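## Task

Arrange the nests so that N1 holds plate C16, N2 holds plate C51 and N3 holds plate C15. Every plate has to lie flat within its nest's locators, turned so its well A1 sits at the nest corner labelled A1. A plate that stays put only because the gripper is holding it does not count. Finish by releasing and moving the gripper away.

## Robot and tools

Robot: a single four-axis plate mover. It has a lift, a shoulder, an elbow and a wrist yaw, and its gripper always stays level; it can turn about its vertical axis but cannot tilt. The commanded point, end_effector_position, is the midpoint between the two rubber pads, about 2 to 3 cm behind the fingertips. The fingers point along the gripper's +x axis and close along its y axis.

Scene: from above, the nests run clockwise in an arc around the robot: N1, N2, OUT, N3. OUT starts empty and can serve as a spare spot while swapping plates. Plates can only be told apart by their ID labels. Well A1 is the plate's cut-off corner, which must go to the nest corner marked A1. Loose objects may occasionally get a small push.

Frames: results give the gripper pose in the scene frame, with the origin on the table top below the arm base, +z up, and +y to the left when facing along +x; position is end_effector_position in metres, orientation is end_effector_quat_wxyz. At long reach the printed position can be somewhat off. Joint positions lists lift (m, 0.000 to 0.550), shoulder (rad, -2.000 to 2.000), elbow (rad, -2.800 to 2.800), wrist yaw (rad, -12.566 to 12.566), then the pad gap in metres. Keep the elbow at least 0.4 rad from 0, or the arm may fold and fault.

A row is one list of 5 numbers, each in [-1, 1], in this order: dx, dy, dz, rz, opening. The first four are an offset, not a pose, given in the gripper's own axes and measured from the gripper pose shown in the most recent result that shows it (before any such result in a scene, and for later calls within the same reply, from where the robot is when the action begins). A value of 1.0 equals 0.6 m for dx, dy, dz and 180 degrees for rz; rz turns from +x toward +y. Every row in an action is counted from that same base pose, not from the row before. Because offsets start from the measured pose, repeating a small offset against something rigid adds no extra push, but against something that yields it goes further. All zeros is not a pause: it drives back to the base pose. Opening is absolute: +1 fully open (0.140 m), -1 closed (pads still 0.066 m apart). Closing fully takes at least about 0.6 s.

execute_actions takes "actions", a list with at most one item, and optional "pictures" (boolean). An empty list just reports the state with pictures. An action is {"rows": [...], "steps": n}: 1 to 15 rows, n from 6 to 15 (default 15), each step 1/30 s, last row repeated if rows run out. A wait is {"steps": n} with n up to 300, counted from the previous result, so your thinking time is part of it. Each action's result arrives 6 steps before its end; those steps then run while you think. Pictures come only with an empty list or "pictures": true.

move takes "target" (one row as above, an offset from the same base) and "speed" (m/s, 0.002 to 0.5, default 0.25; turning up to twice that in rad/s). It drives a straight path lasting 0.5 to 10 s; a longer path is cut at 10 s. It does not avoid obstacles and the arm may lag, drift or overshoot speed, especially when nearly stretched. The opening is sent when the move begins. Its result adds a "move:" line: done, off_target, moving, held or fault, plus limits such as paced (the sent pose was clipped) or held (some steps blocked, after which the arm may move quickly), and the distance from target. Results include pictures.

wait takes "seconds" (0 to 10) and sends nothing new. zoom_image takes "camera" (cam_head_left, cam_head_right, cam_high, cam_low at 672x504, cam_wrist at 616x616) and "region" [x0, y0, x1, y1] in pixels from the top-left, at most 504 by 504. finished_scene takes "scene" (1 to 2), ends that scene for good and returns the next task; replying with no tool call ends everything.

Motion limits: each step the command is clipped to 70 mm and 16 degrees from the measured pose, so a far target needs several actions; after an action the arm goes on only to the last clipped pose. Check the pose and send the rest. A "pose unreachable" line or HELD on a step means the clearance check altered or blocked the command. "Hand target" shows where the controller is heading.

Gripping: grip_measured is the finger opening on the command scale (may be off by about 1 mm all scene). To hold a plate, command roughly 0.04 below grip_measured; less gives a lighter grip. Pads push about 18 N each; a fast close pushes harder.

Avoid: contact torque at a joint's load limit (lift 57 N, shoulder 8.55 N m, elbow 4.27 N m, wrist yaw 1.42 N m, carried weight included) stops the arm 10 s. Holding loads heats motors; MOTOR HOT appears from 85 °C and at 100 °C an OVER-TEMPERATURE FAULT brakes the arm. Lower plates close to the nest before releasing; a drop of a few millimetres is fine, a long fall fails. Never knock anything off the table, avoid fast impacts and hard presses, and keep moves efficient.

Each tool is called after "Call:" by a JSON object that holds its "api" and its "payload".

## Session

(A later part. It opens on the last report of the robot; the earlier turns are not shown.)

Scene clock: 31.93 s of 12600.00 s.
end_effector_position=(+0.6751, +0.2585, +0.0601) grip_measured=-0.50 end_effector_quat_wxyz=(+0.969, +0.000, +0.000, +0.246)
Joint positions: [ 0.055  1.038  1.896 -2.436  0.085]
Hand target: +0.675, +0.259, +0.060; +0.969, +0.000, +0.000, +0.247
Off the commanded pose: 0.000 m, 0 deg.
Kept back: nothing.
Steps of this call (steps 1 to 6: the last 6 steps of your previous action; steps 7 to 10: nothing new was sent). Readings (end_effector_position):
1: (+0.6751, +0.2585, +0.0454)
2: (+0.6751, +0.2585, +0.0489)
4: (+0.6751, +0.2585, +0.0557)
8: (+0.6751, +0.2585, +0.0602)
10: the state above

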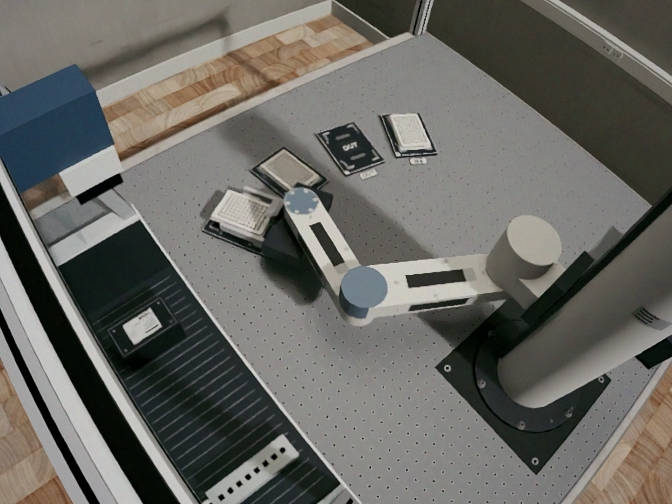

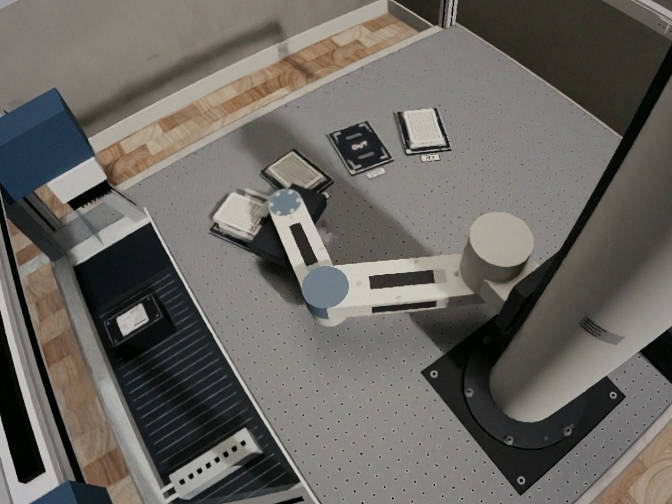

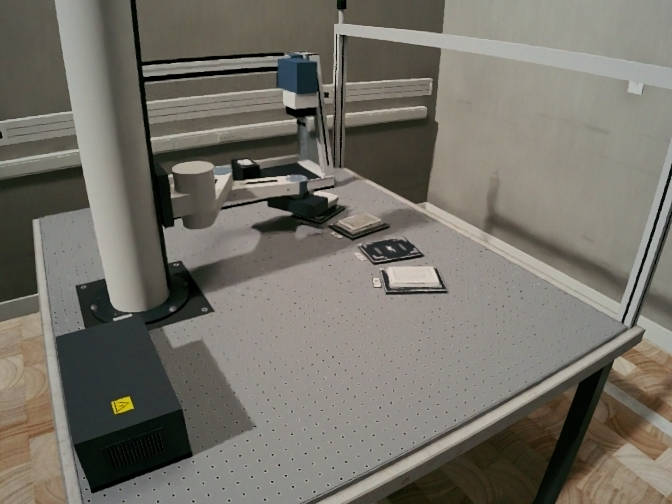

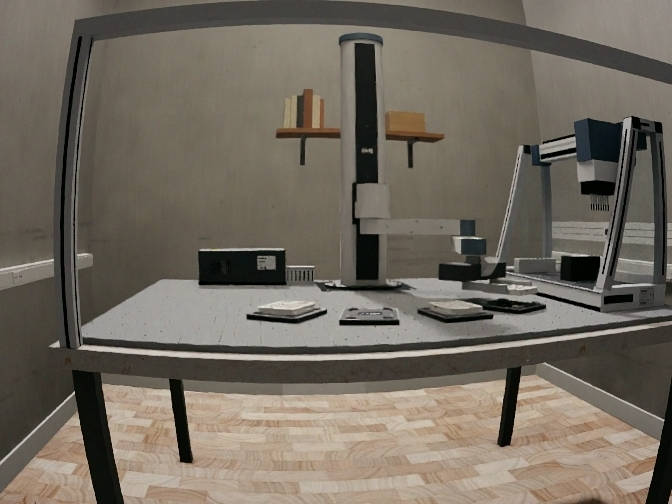

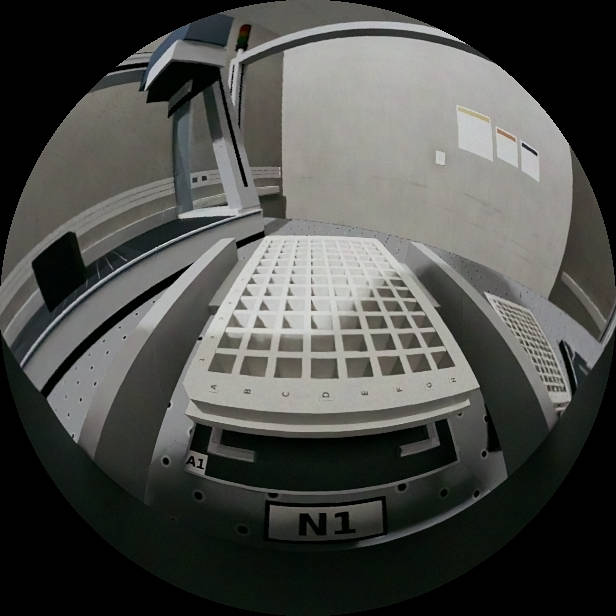

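Call:
{"api": "move", "payload": {"target": [-0.4198, -0.1643, -0.0167, -0.1085, -0.55], "speed": 0.35}}

Call:
{"api": "move", "payload": {"target": [0, 0, -0.04, 0, -0.55], "speed": 0.06}}

Scene clock: 33.97 s of 12600.00 s.
end_effector_position=(+0.5011, +0.0513, +0.0501) grip_measured=-0.50 end_effector_quat_wxyz=(+0.997, +0.000, +0.000, +0.078)
Joint positions: [ 0.045  1.162  0.733 -1.739  0.085]
Hand target: +0.501, +0.051, +0.050; +0.997, +0.000, +0.000, +0.079
Off the commanded pose: 0.000 m, 0 deg.
Kept back: nothing.
move: done

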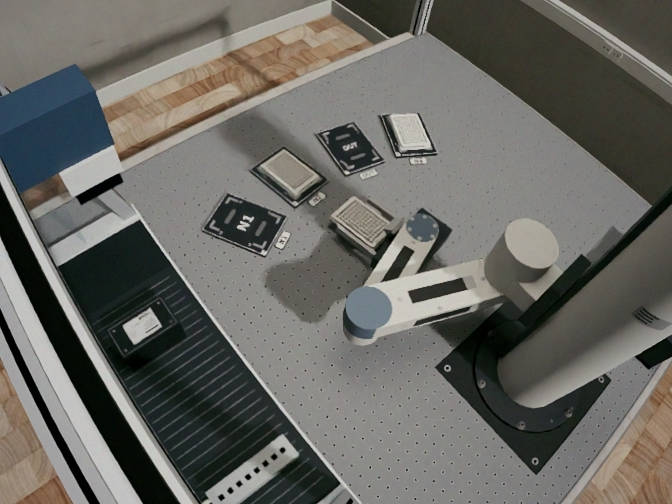

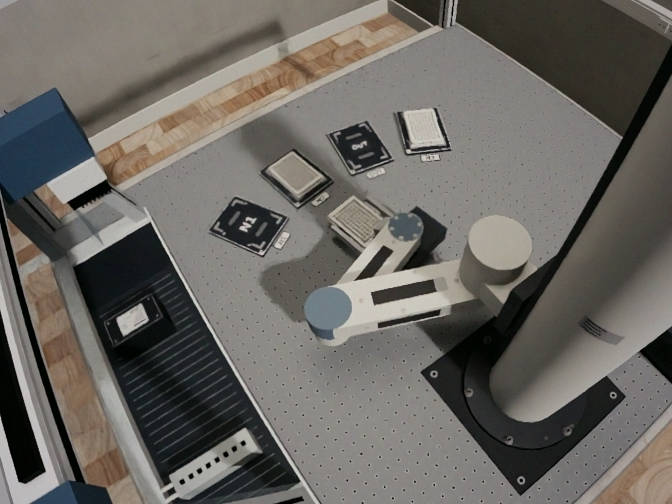

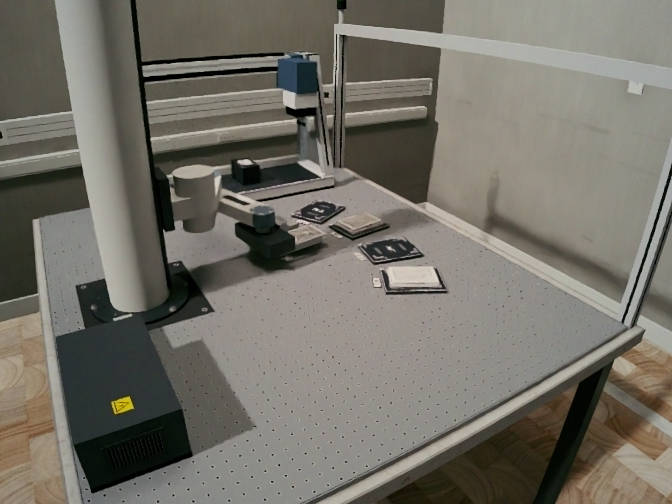

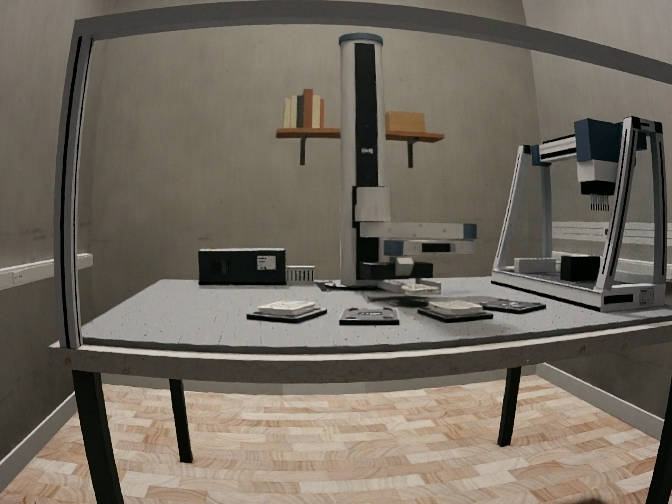

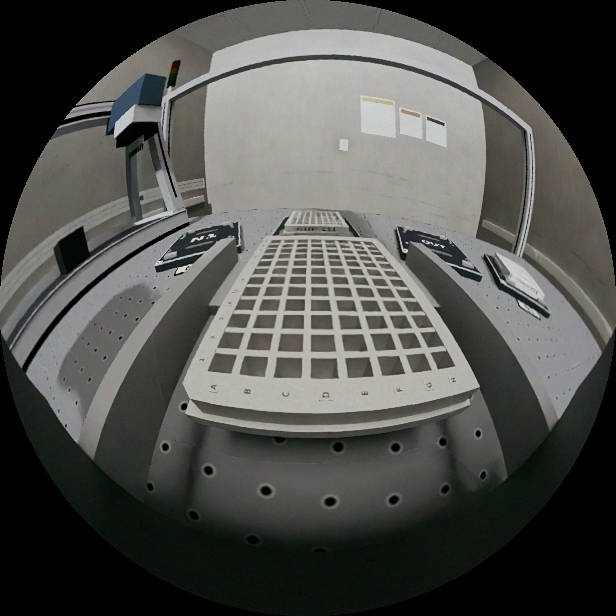

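Scene clock: 34.67 s of 12600.00 s.
end_effector_position=(+0.5011, +0.0512, +0.0260) grip_measured=-0.50 end_effector_quat_wxyz=(+0.997, +0.000, +0.000, +0.078)
Joint positions: [ 0.021  1.162  0.733 -1.739  0.085]
Hand target: +0.501, +0.051, +0.026; +0.997, +0.000, +0.000, +0.078
Off the commanded pose: 0.000 m, 0 deg.
Kept back: nothing.
move: done

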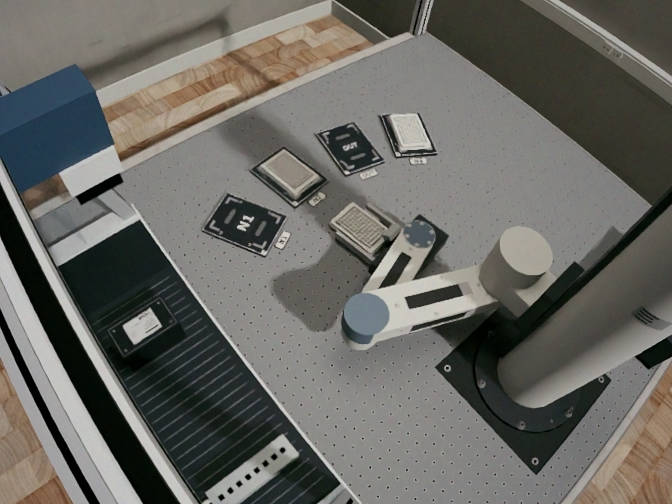

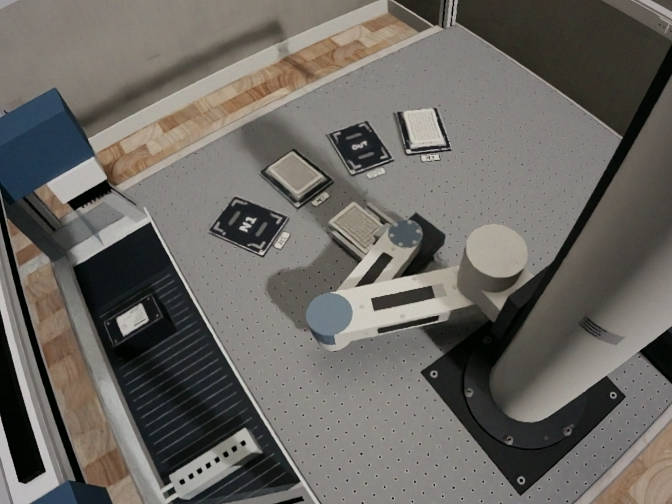

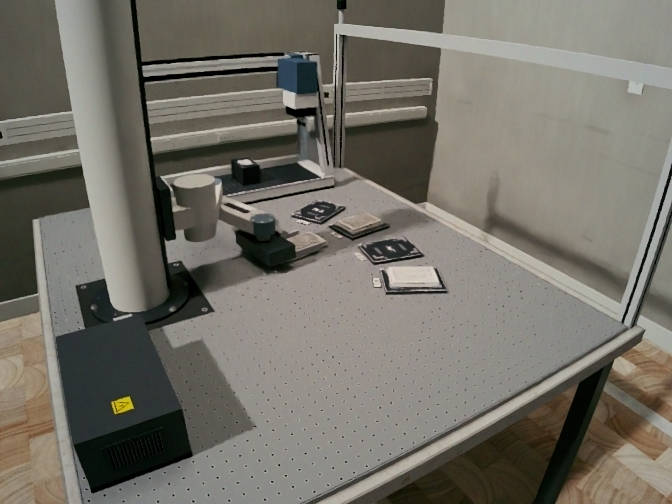

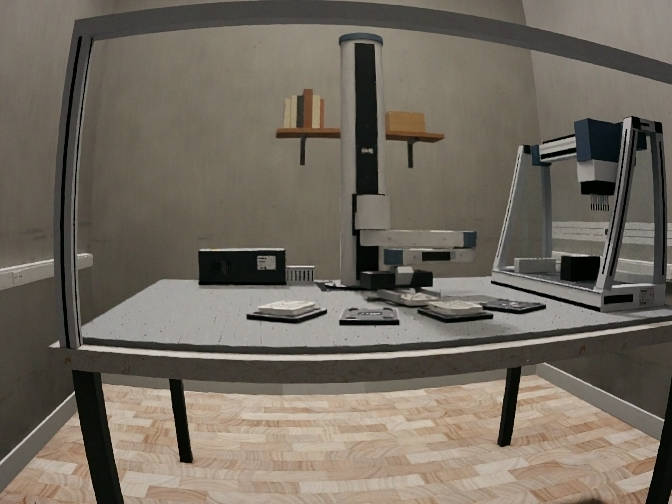

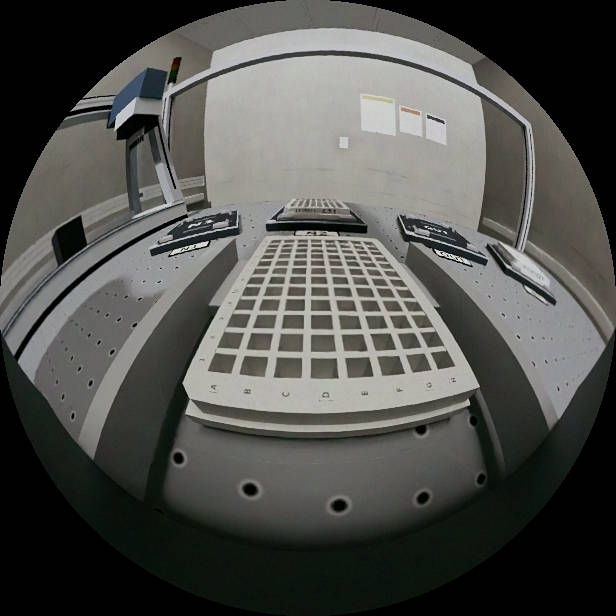

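Call:
{"api": "zoom_image", "payload": {"camera": "cam_wrist", "region": [260, 190, 375, 245]}}

Region (260, 190, 375, 245) of cam_wrist's 616x616 image, scaled by 4.383, with more detail than that image has; it fills the top 241 rows of this view, and the rest is white.

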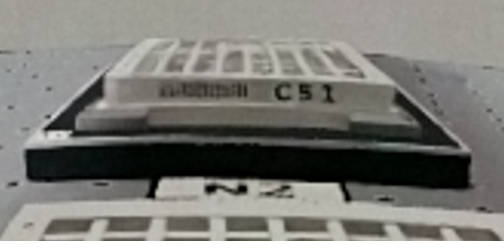

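Call:
{"api": "move", "payload": {"target": [0, 0, -0.01, 0, -0.55], "speed": 0.015}}

Call:
{"api": "zoom_image", "payload": {"camera": "cam_low", "region": [350, 265, 460, 315]}}

Scene clock: 38.87 s of 12600.00 s.
end_effector_position=(+0.5011, +0.0512, +0.0200) grip_measured=-0.50 end_effector_quat_wxyz=(+0.997, +0.000, +0.000, +0.078)
Joint positions: [ 0.015  1.162  0.733 -1.739  0.085]
Hand target: +0.501, +0.051, +0.020; +0.997, +0.000, +0.000, +0.078
Off the commanded pose: 0.000 m, 0 deg.
Kept back: nothing.
After step 90, 0.50 s passed at rest.
move: done

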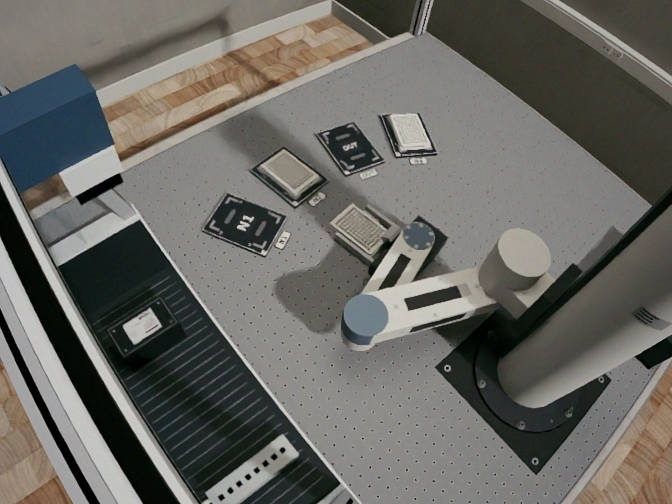

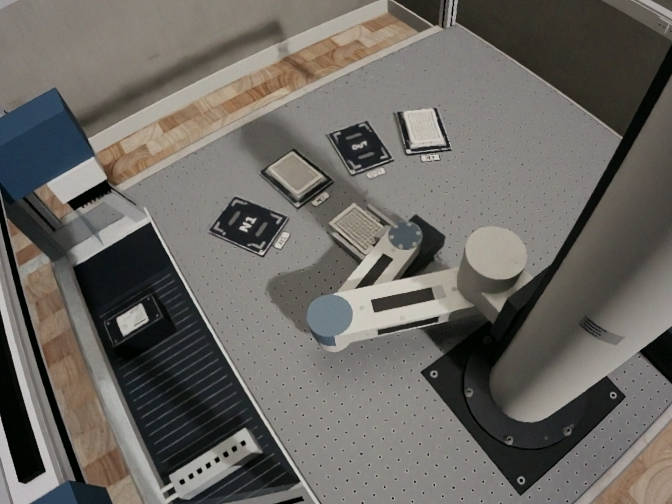

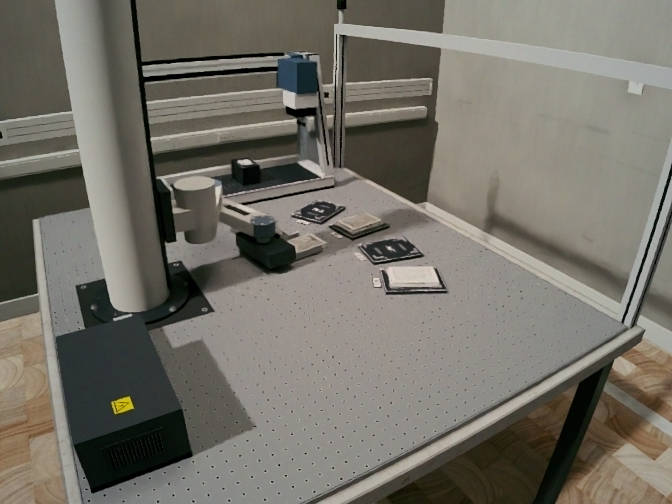

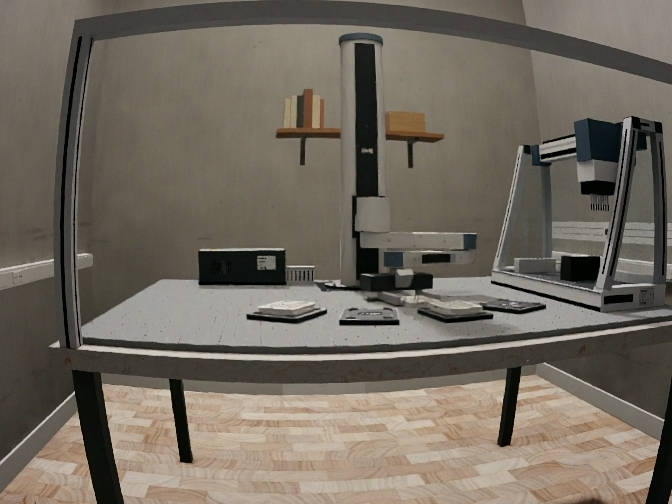

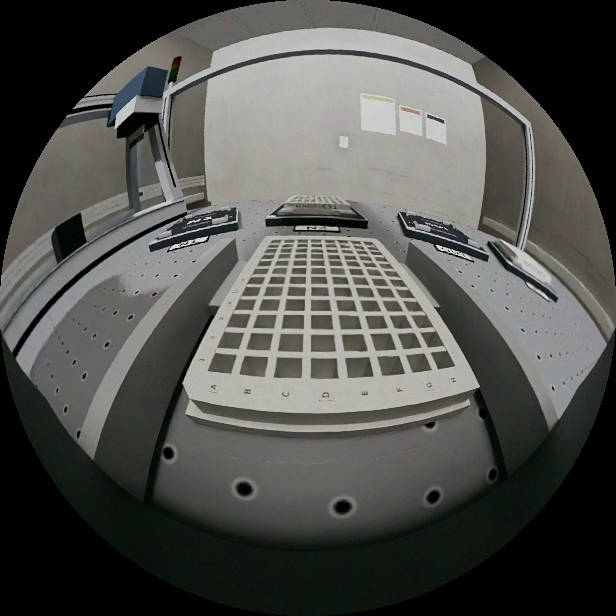

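Region (350, 265, 460, 315) of cam_low's 672x504 image, scaled by 4.582, with more detail than that image has; it fills the top 229 rows of this view, and the rest is white.

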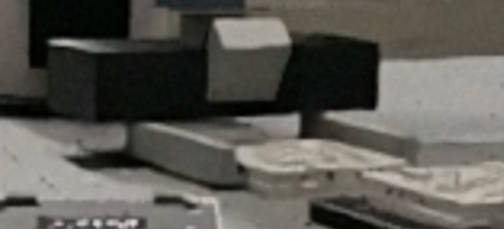

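Call:
{"api": "execute_actions", "payload": {"actions": [{"rows": [[0,0,-0.0005,0,-0.55],[0,0,-0.001,0,-0.55],[0,0,-0.0015,0,-0.55],[0,0,-0.002,0,-0.55],[0,0,-0.0025,0,-0.55]], "steps": 14}]}}

Scene clock: 39.40 s of 12600.00 s.
end_effector_position=(+0.5011, +0.0512, +0.0190) grip_measured=-0.49 end_effector_quat_wxyz=(+0.997, +0.000, +0.000, +0.078)
Joint positions: [ 0.014  1.162  0.733 -1.739  0.085]
Steps of this call (steps 1 to 8: nothing new was sent; steps 9 to 16: the first 8 steps of this action). Readings (end_effector_position):
9: (+0.5011, +0.0512, +0.0200)
10: (+0.5011, +0.0512, +0.0197)
12: (+0.5011, +0.0512, +0.0195)
16: the state above

Call:
{"api": "execute_actions", "payload": {"actions": [{"rows": [[0,0,0.001,0,-0.5],[0,0,0.001,0,-0.45],[0,0,0.001,0,-0.38],[0,0,0.001,0,-0.3],[0,0,0.001,0,-0.2],[0,0,0.001,0,-0.1],[0,0,0.001,0,0.0]], "steps": 12}]}}

Call:
{"api": "execute_actions", "payload": {"actions": [{"steps": 7}], "pictures": true}}

Call:
{"api": "zoom_image", "payload": {"camera": "cam_wrist", "region": [280, 340, 380, 450]}}

Scene clock: 39.97 s of 12600.00 s.
end_effector_position=(+0.5011, +0.0512, +0.0196) grip_measured=-0.16 end_effector_quat_wxyz=(+0.997, +0.000, +0.000, +0.078)
Joint positions: [ 0.015  1.162  0.733 -1.739  0.097]
Off your previous action's commanded pose: 0.000 m, 0 deg at its last step (step 6 of this call).
Steps of this call (steps 1 to 6: the last 6 steps of your previous action; steps 7 to 11: nothing new was sent; steps 12 to 17: the first 6 steps of this action). Readings (end_effector_position):
12: (+0.5011, +0.0512, +0.0191)
13: (+0.5011, +0.0512, +0.0197)
15: (+0.5011, +0.0512, +0.0197)
17: the state above

Scene clock: 40.20 s of 12600.00 s.
end_effector_position=(+0.5011, +0.0512, +0.0196) grip_measured=+0.00 end_effector_quat_wxyz=(+0.997, +0.000, +0.000, +0.078)
Joint positions: [ 0.015  1.162  0.733 -1.739  0.103]
Hand target: +0.501, +0.051, +0.020; +0.997, +0.000, +0.000, +0.078
Off the commanded pose: 0.000 m, 0 deg.
Kept back: nothing.
Steps of this call (steps 1 to 6: the last 6 steps of your previous action; step 7: nothing new was sent). Readings (end_effector_position):
1: (+0.5011, +0.0512, +0.0196)
2: (+0.5011, +0.0512, +0.0196)
4: (+0.5011, +0.0512, +0.0196)
7: the state above

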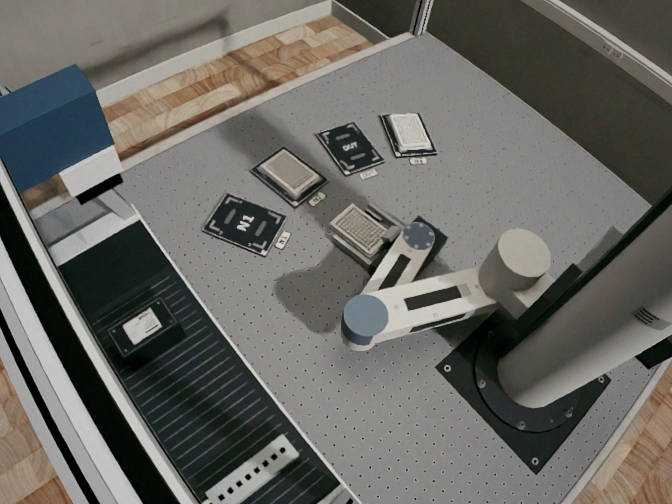

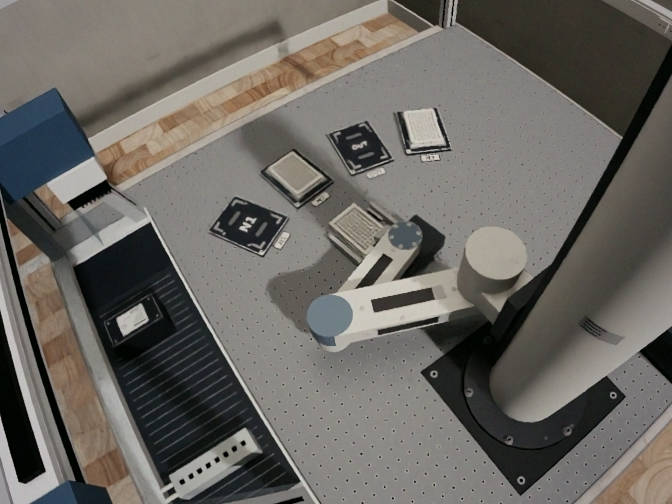

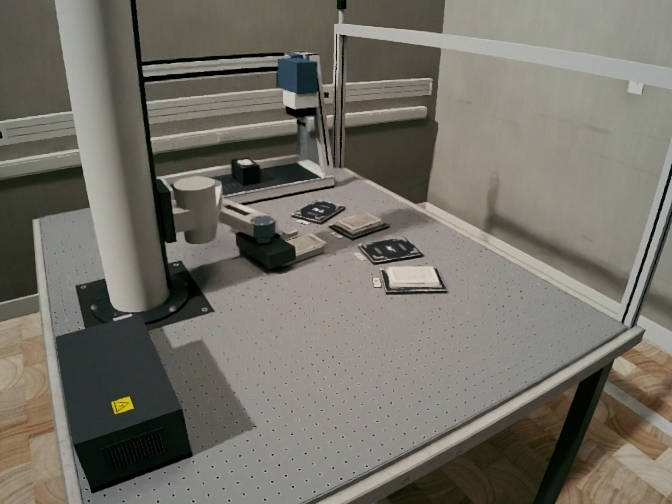

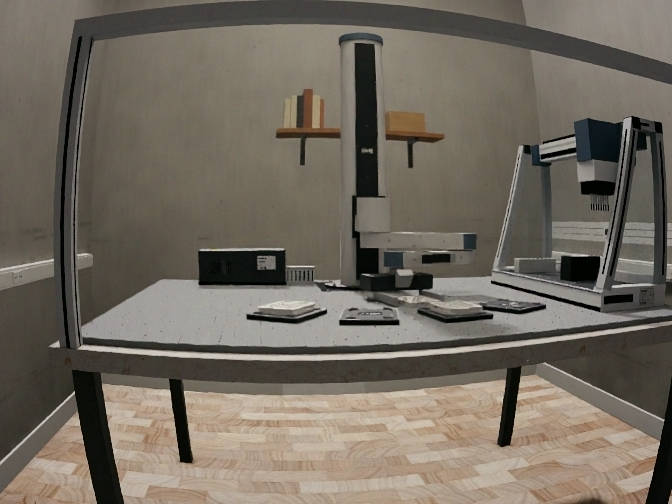

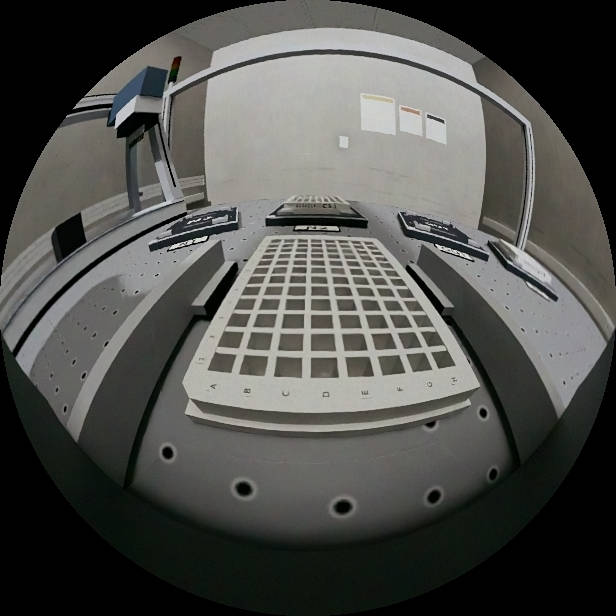

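Region (280, 340, 380, 450) of cam_wrist's 616x616 image, scaled by 4.582, with more detail than that image has; it fills the left 458 columns of this view, and the rest is white.

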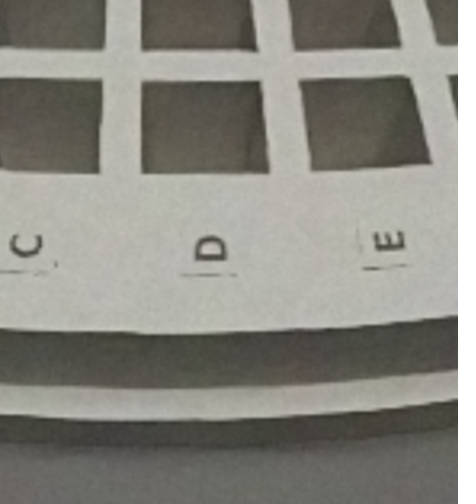

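Call:
{"api": "execute_actions", "payload": {"actions": [{"rows": [[0,0,0.01,0,0],[0,0,0.025,0,0],[0,0,0.04,0,0],[0,0,0.0507,0,0]], "steps": 9}]}}

Call:
{"api": "move", "payload": {"target": [0.1839, -0.5888, 0, -0.208, 0], "speed": 0.5}}

Scene clock: 41.63 s of 12600.00 s.
end_effector_position=(+0.5011, +0.0512, +0.0246) grip_measured=+0.00 end_effector_quat_wxyz=(+0.997, +0.000, +0.000, +0.078)
Joint positions: [ 0.02   1.162  0.733 -1.739  0.103]
Steps of this call (steps 1 to 40: nothing new was sent; steps 41 to 43: the first 3 steps of this action). Readings (end_effector_position):
41: (+0.5011, +0.0512, +0.0197)
42: (+0.5011, +0.0512, +0.0212)
43: the state above

Scene clock: 43.50 s of 12600.00 s.
end_effector_position=(+0.6650, -0.2806, +0.0501) grip_measured=+0.00 end_effector_quat_wxyz=(+0.969, +0.000, +0.000, -0.246)
Joint positions: [ 0.045  0.035  1.907 -2.439  0.103]
Hand target: +0.665, -0.281, +0.050; +0.969, +0.000, +0.000, -0.246
Off your previous action's commanded pose: 0.000 m, 0 deg at its last step (step 6 of this call).
Off the commanded pose: 0.000 m, 0 deg.
Kept back: nothing.
move: done; limits=paced

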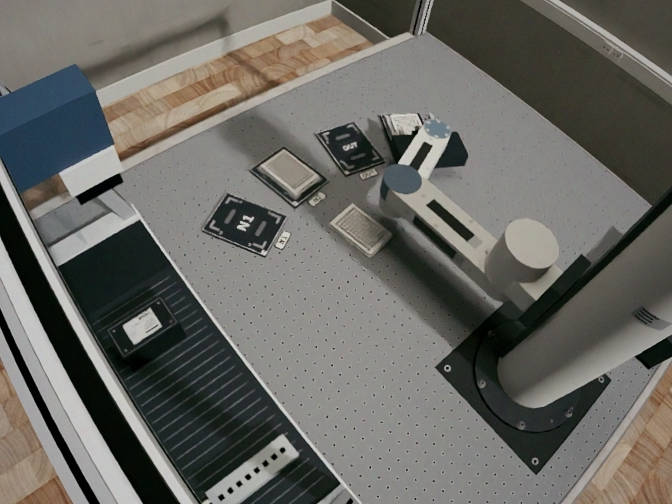

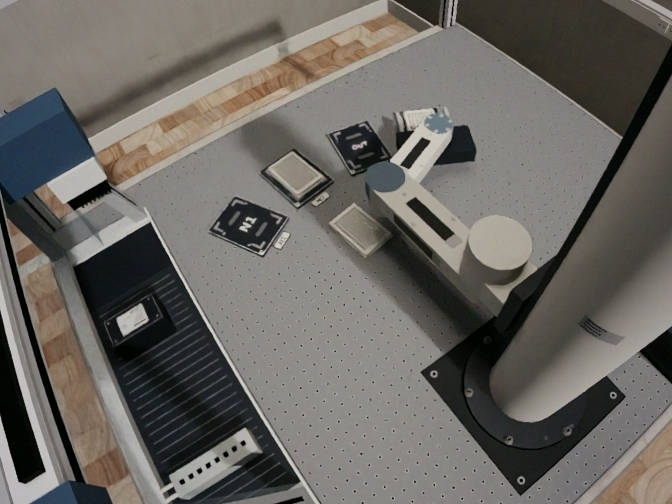

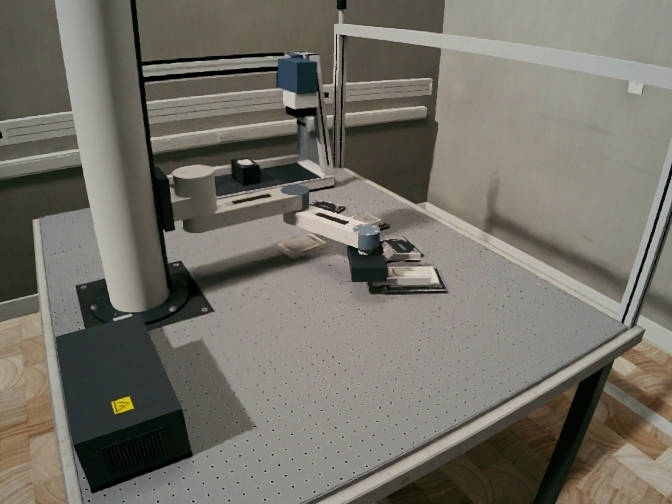

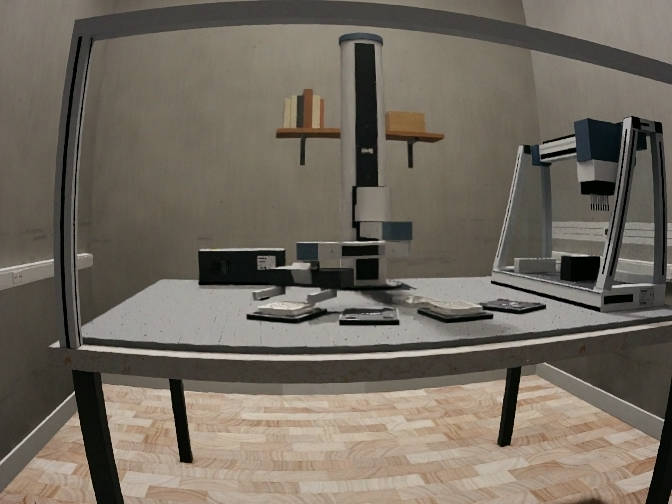

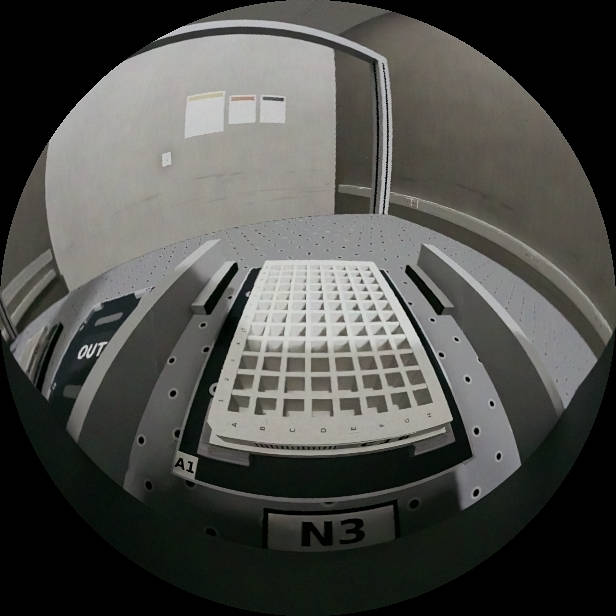

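Call:
{"api": "move", "payload": {"target": [-0.005, 0, -0.0303, 0, 0], "speed": 0.06}}

Call:
{"api": "zoom_image", "payload": {"camera": "cam_wrist", "region": [280, 340, 380, 450]}}

Call:
{"api": "zoom_image", "payload": {"camera": "cam_wrist", "region": [180, 225, 460, 325]}}

Scene clock: 44.47 s of 12600.00 s.
end_effector_position=(+0.6624, -0.2793, +0.0319) grip_measured=+0.00 end_effector_quat_wxyz=(+0.969, +0.000, +0.000, -0.246)
Joint positions: [ 0.027  0.043  1.888 -2.428  0.103]
Hand target: +0.662, -0.279, +0.032; +0.969, +0.000, +0.000, -0.246
Off the commanded pose: 0.000 m, 0 deg.
Kept back: nothing.
move: done

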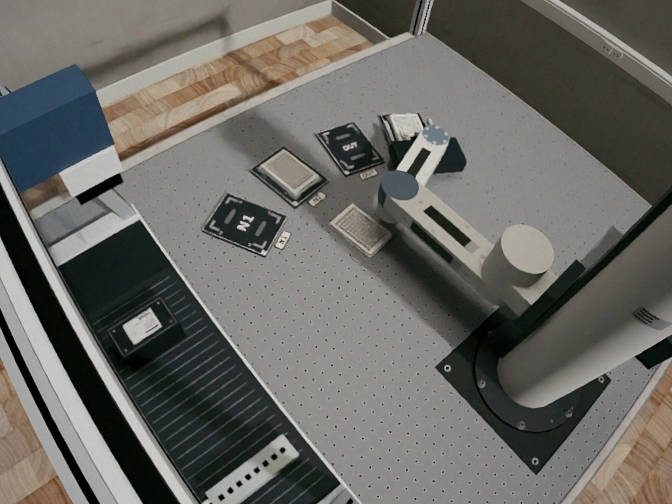

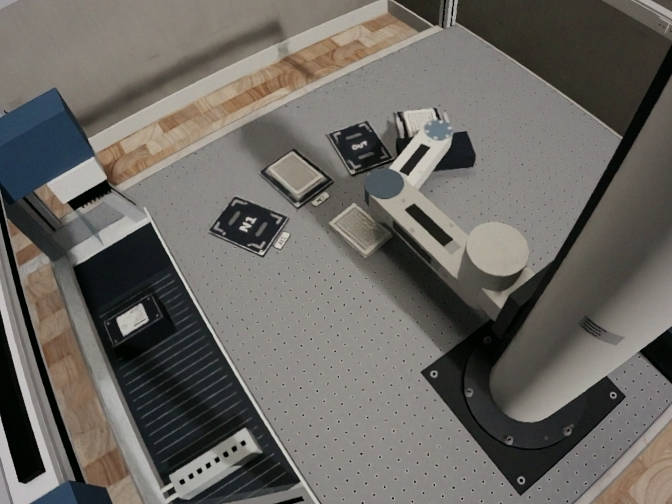

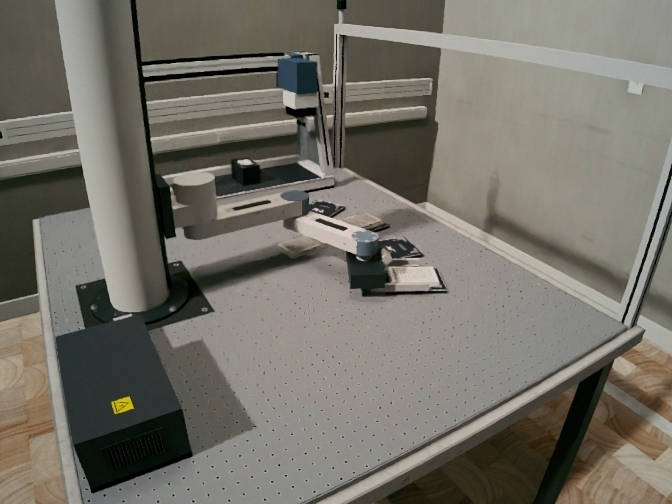

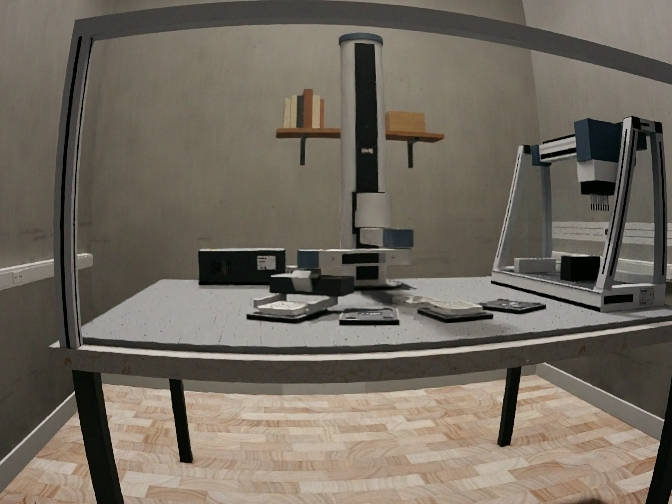

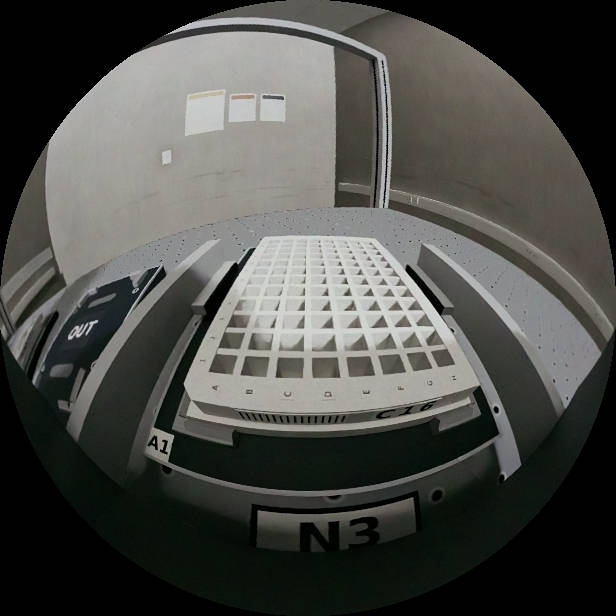

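Region (280, 340, 380, 450) of cam_wrist's 616x616 image, scaled by 4.582, with more detail than that image has; it fills the left 458 columns of this view, and the rest is white.

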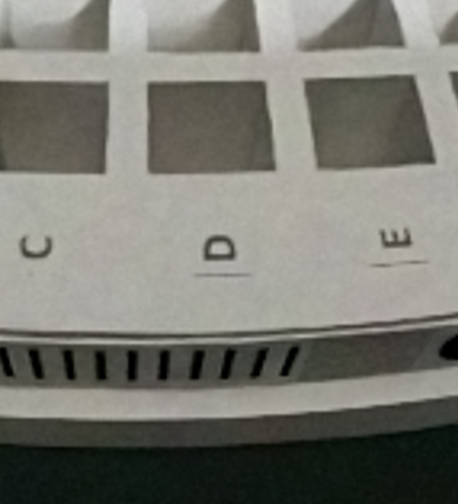

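Region (180, 225, 460, 325) of cam_wrist's 616x616 image, scaled by 1.800, with more detail than that image has; it fills the top 180 rows of this view, and the rest is white.

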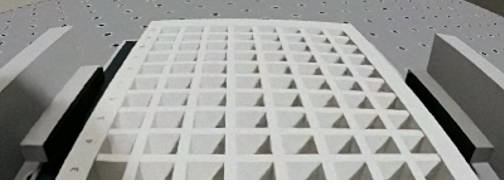

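Call:
{"api": "execute_actions", "payload": {"actions": []}}

Scene clock: 45.70 s of 12600.00 s.
end_effector_position=(+0.6624, -0.2793, +0.0319) grip_measured=+0.00 end_effector_quat_wxyz=(+0.969, +0.000, +0.000, -0.246)
Joint positions: [ 0.027  0.043  1.888 -2.428  0.103]
Hand target: +0.662, -0.279, +0.032; +0.969, +0.000, +0.000, -0.246
Off the commanded pose: 0.000 m, 0 deg.
Kept back: nothing.
Steps of this call (steps 1 to 37: nothing new was sent). Readings (end_effector_position):
1: (+0.6624, -0.2793, +0.0319)
2: (+0.6624, -0.2793, +0.0319)
4: (+0.6624, -0.2793, +0.0319)
8: (+0.6624, -0.2793, +0.0319)
37: the state above

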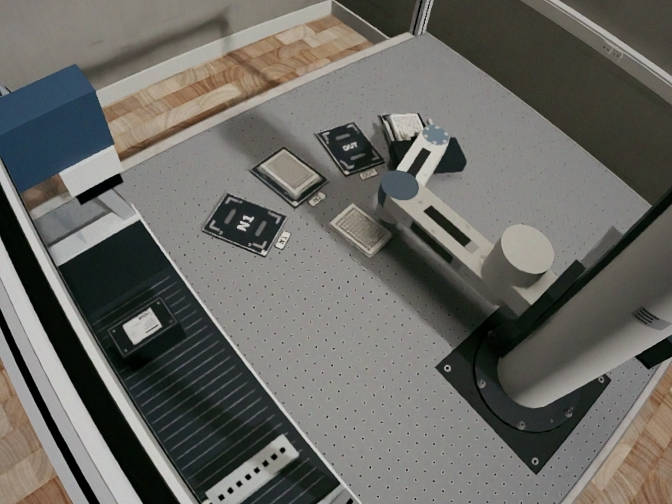

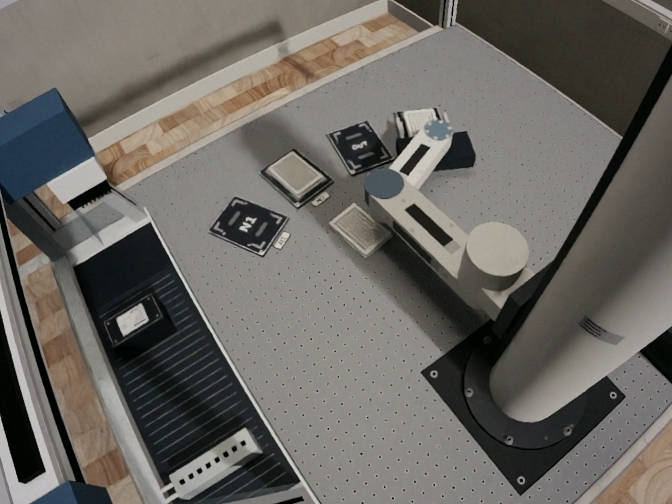

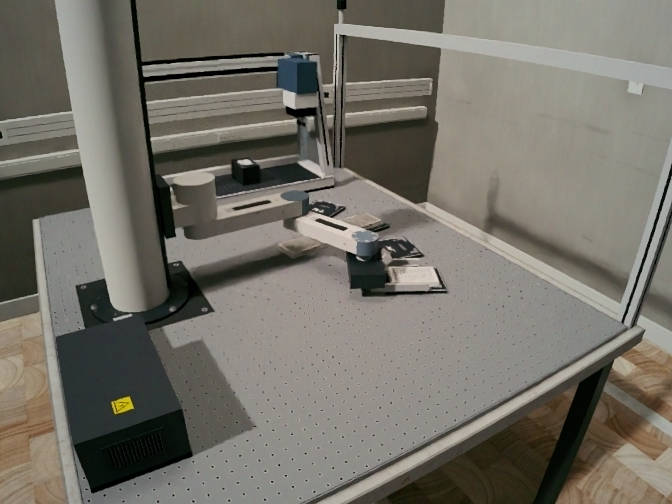

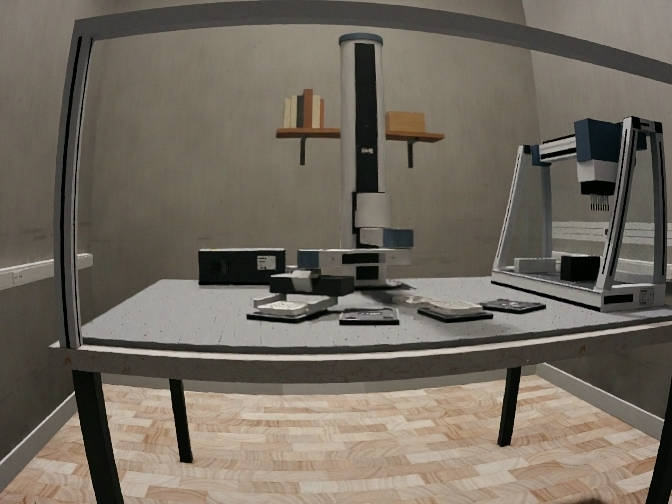

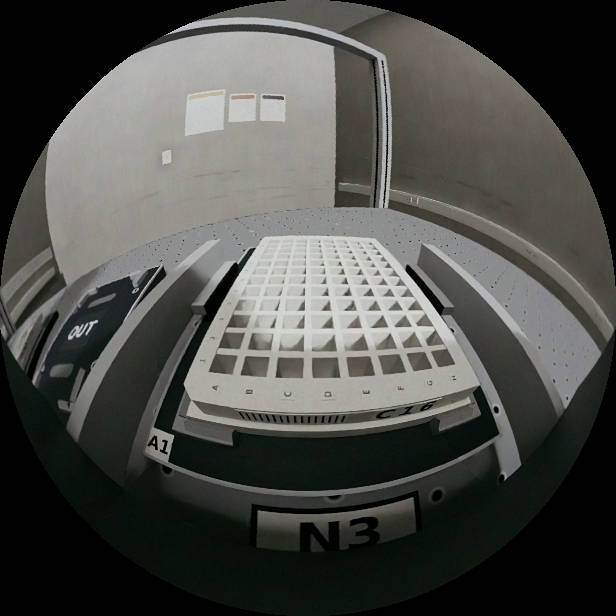

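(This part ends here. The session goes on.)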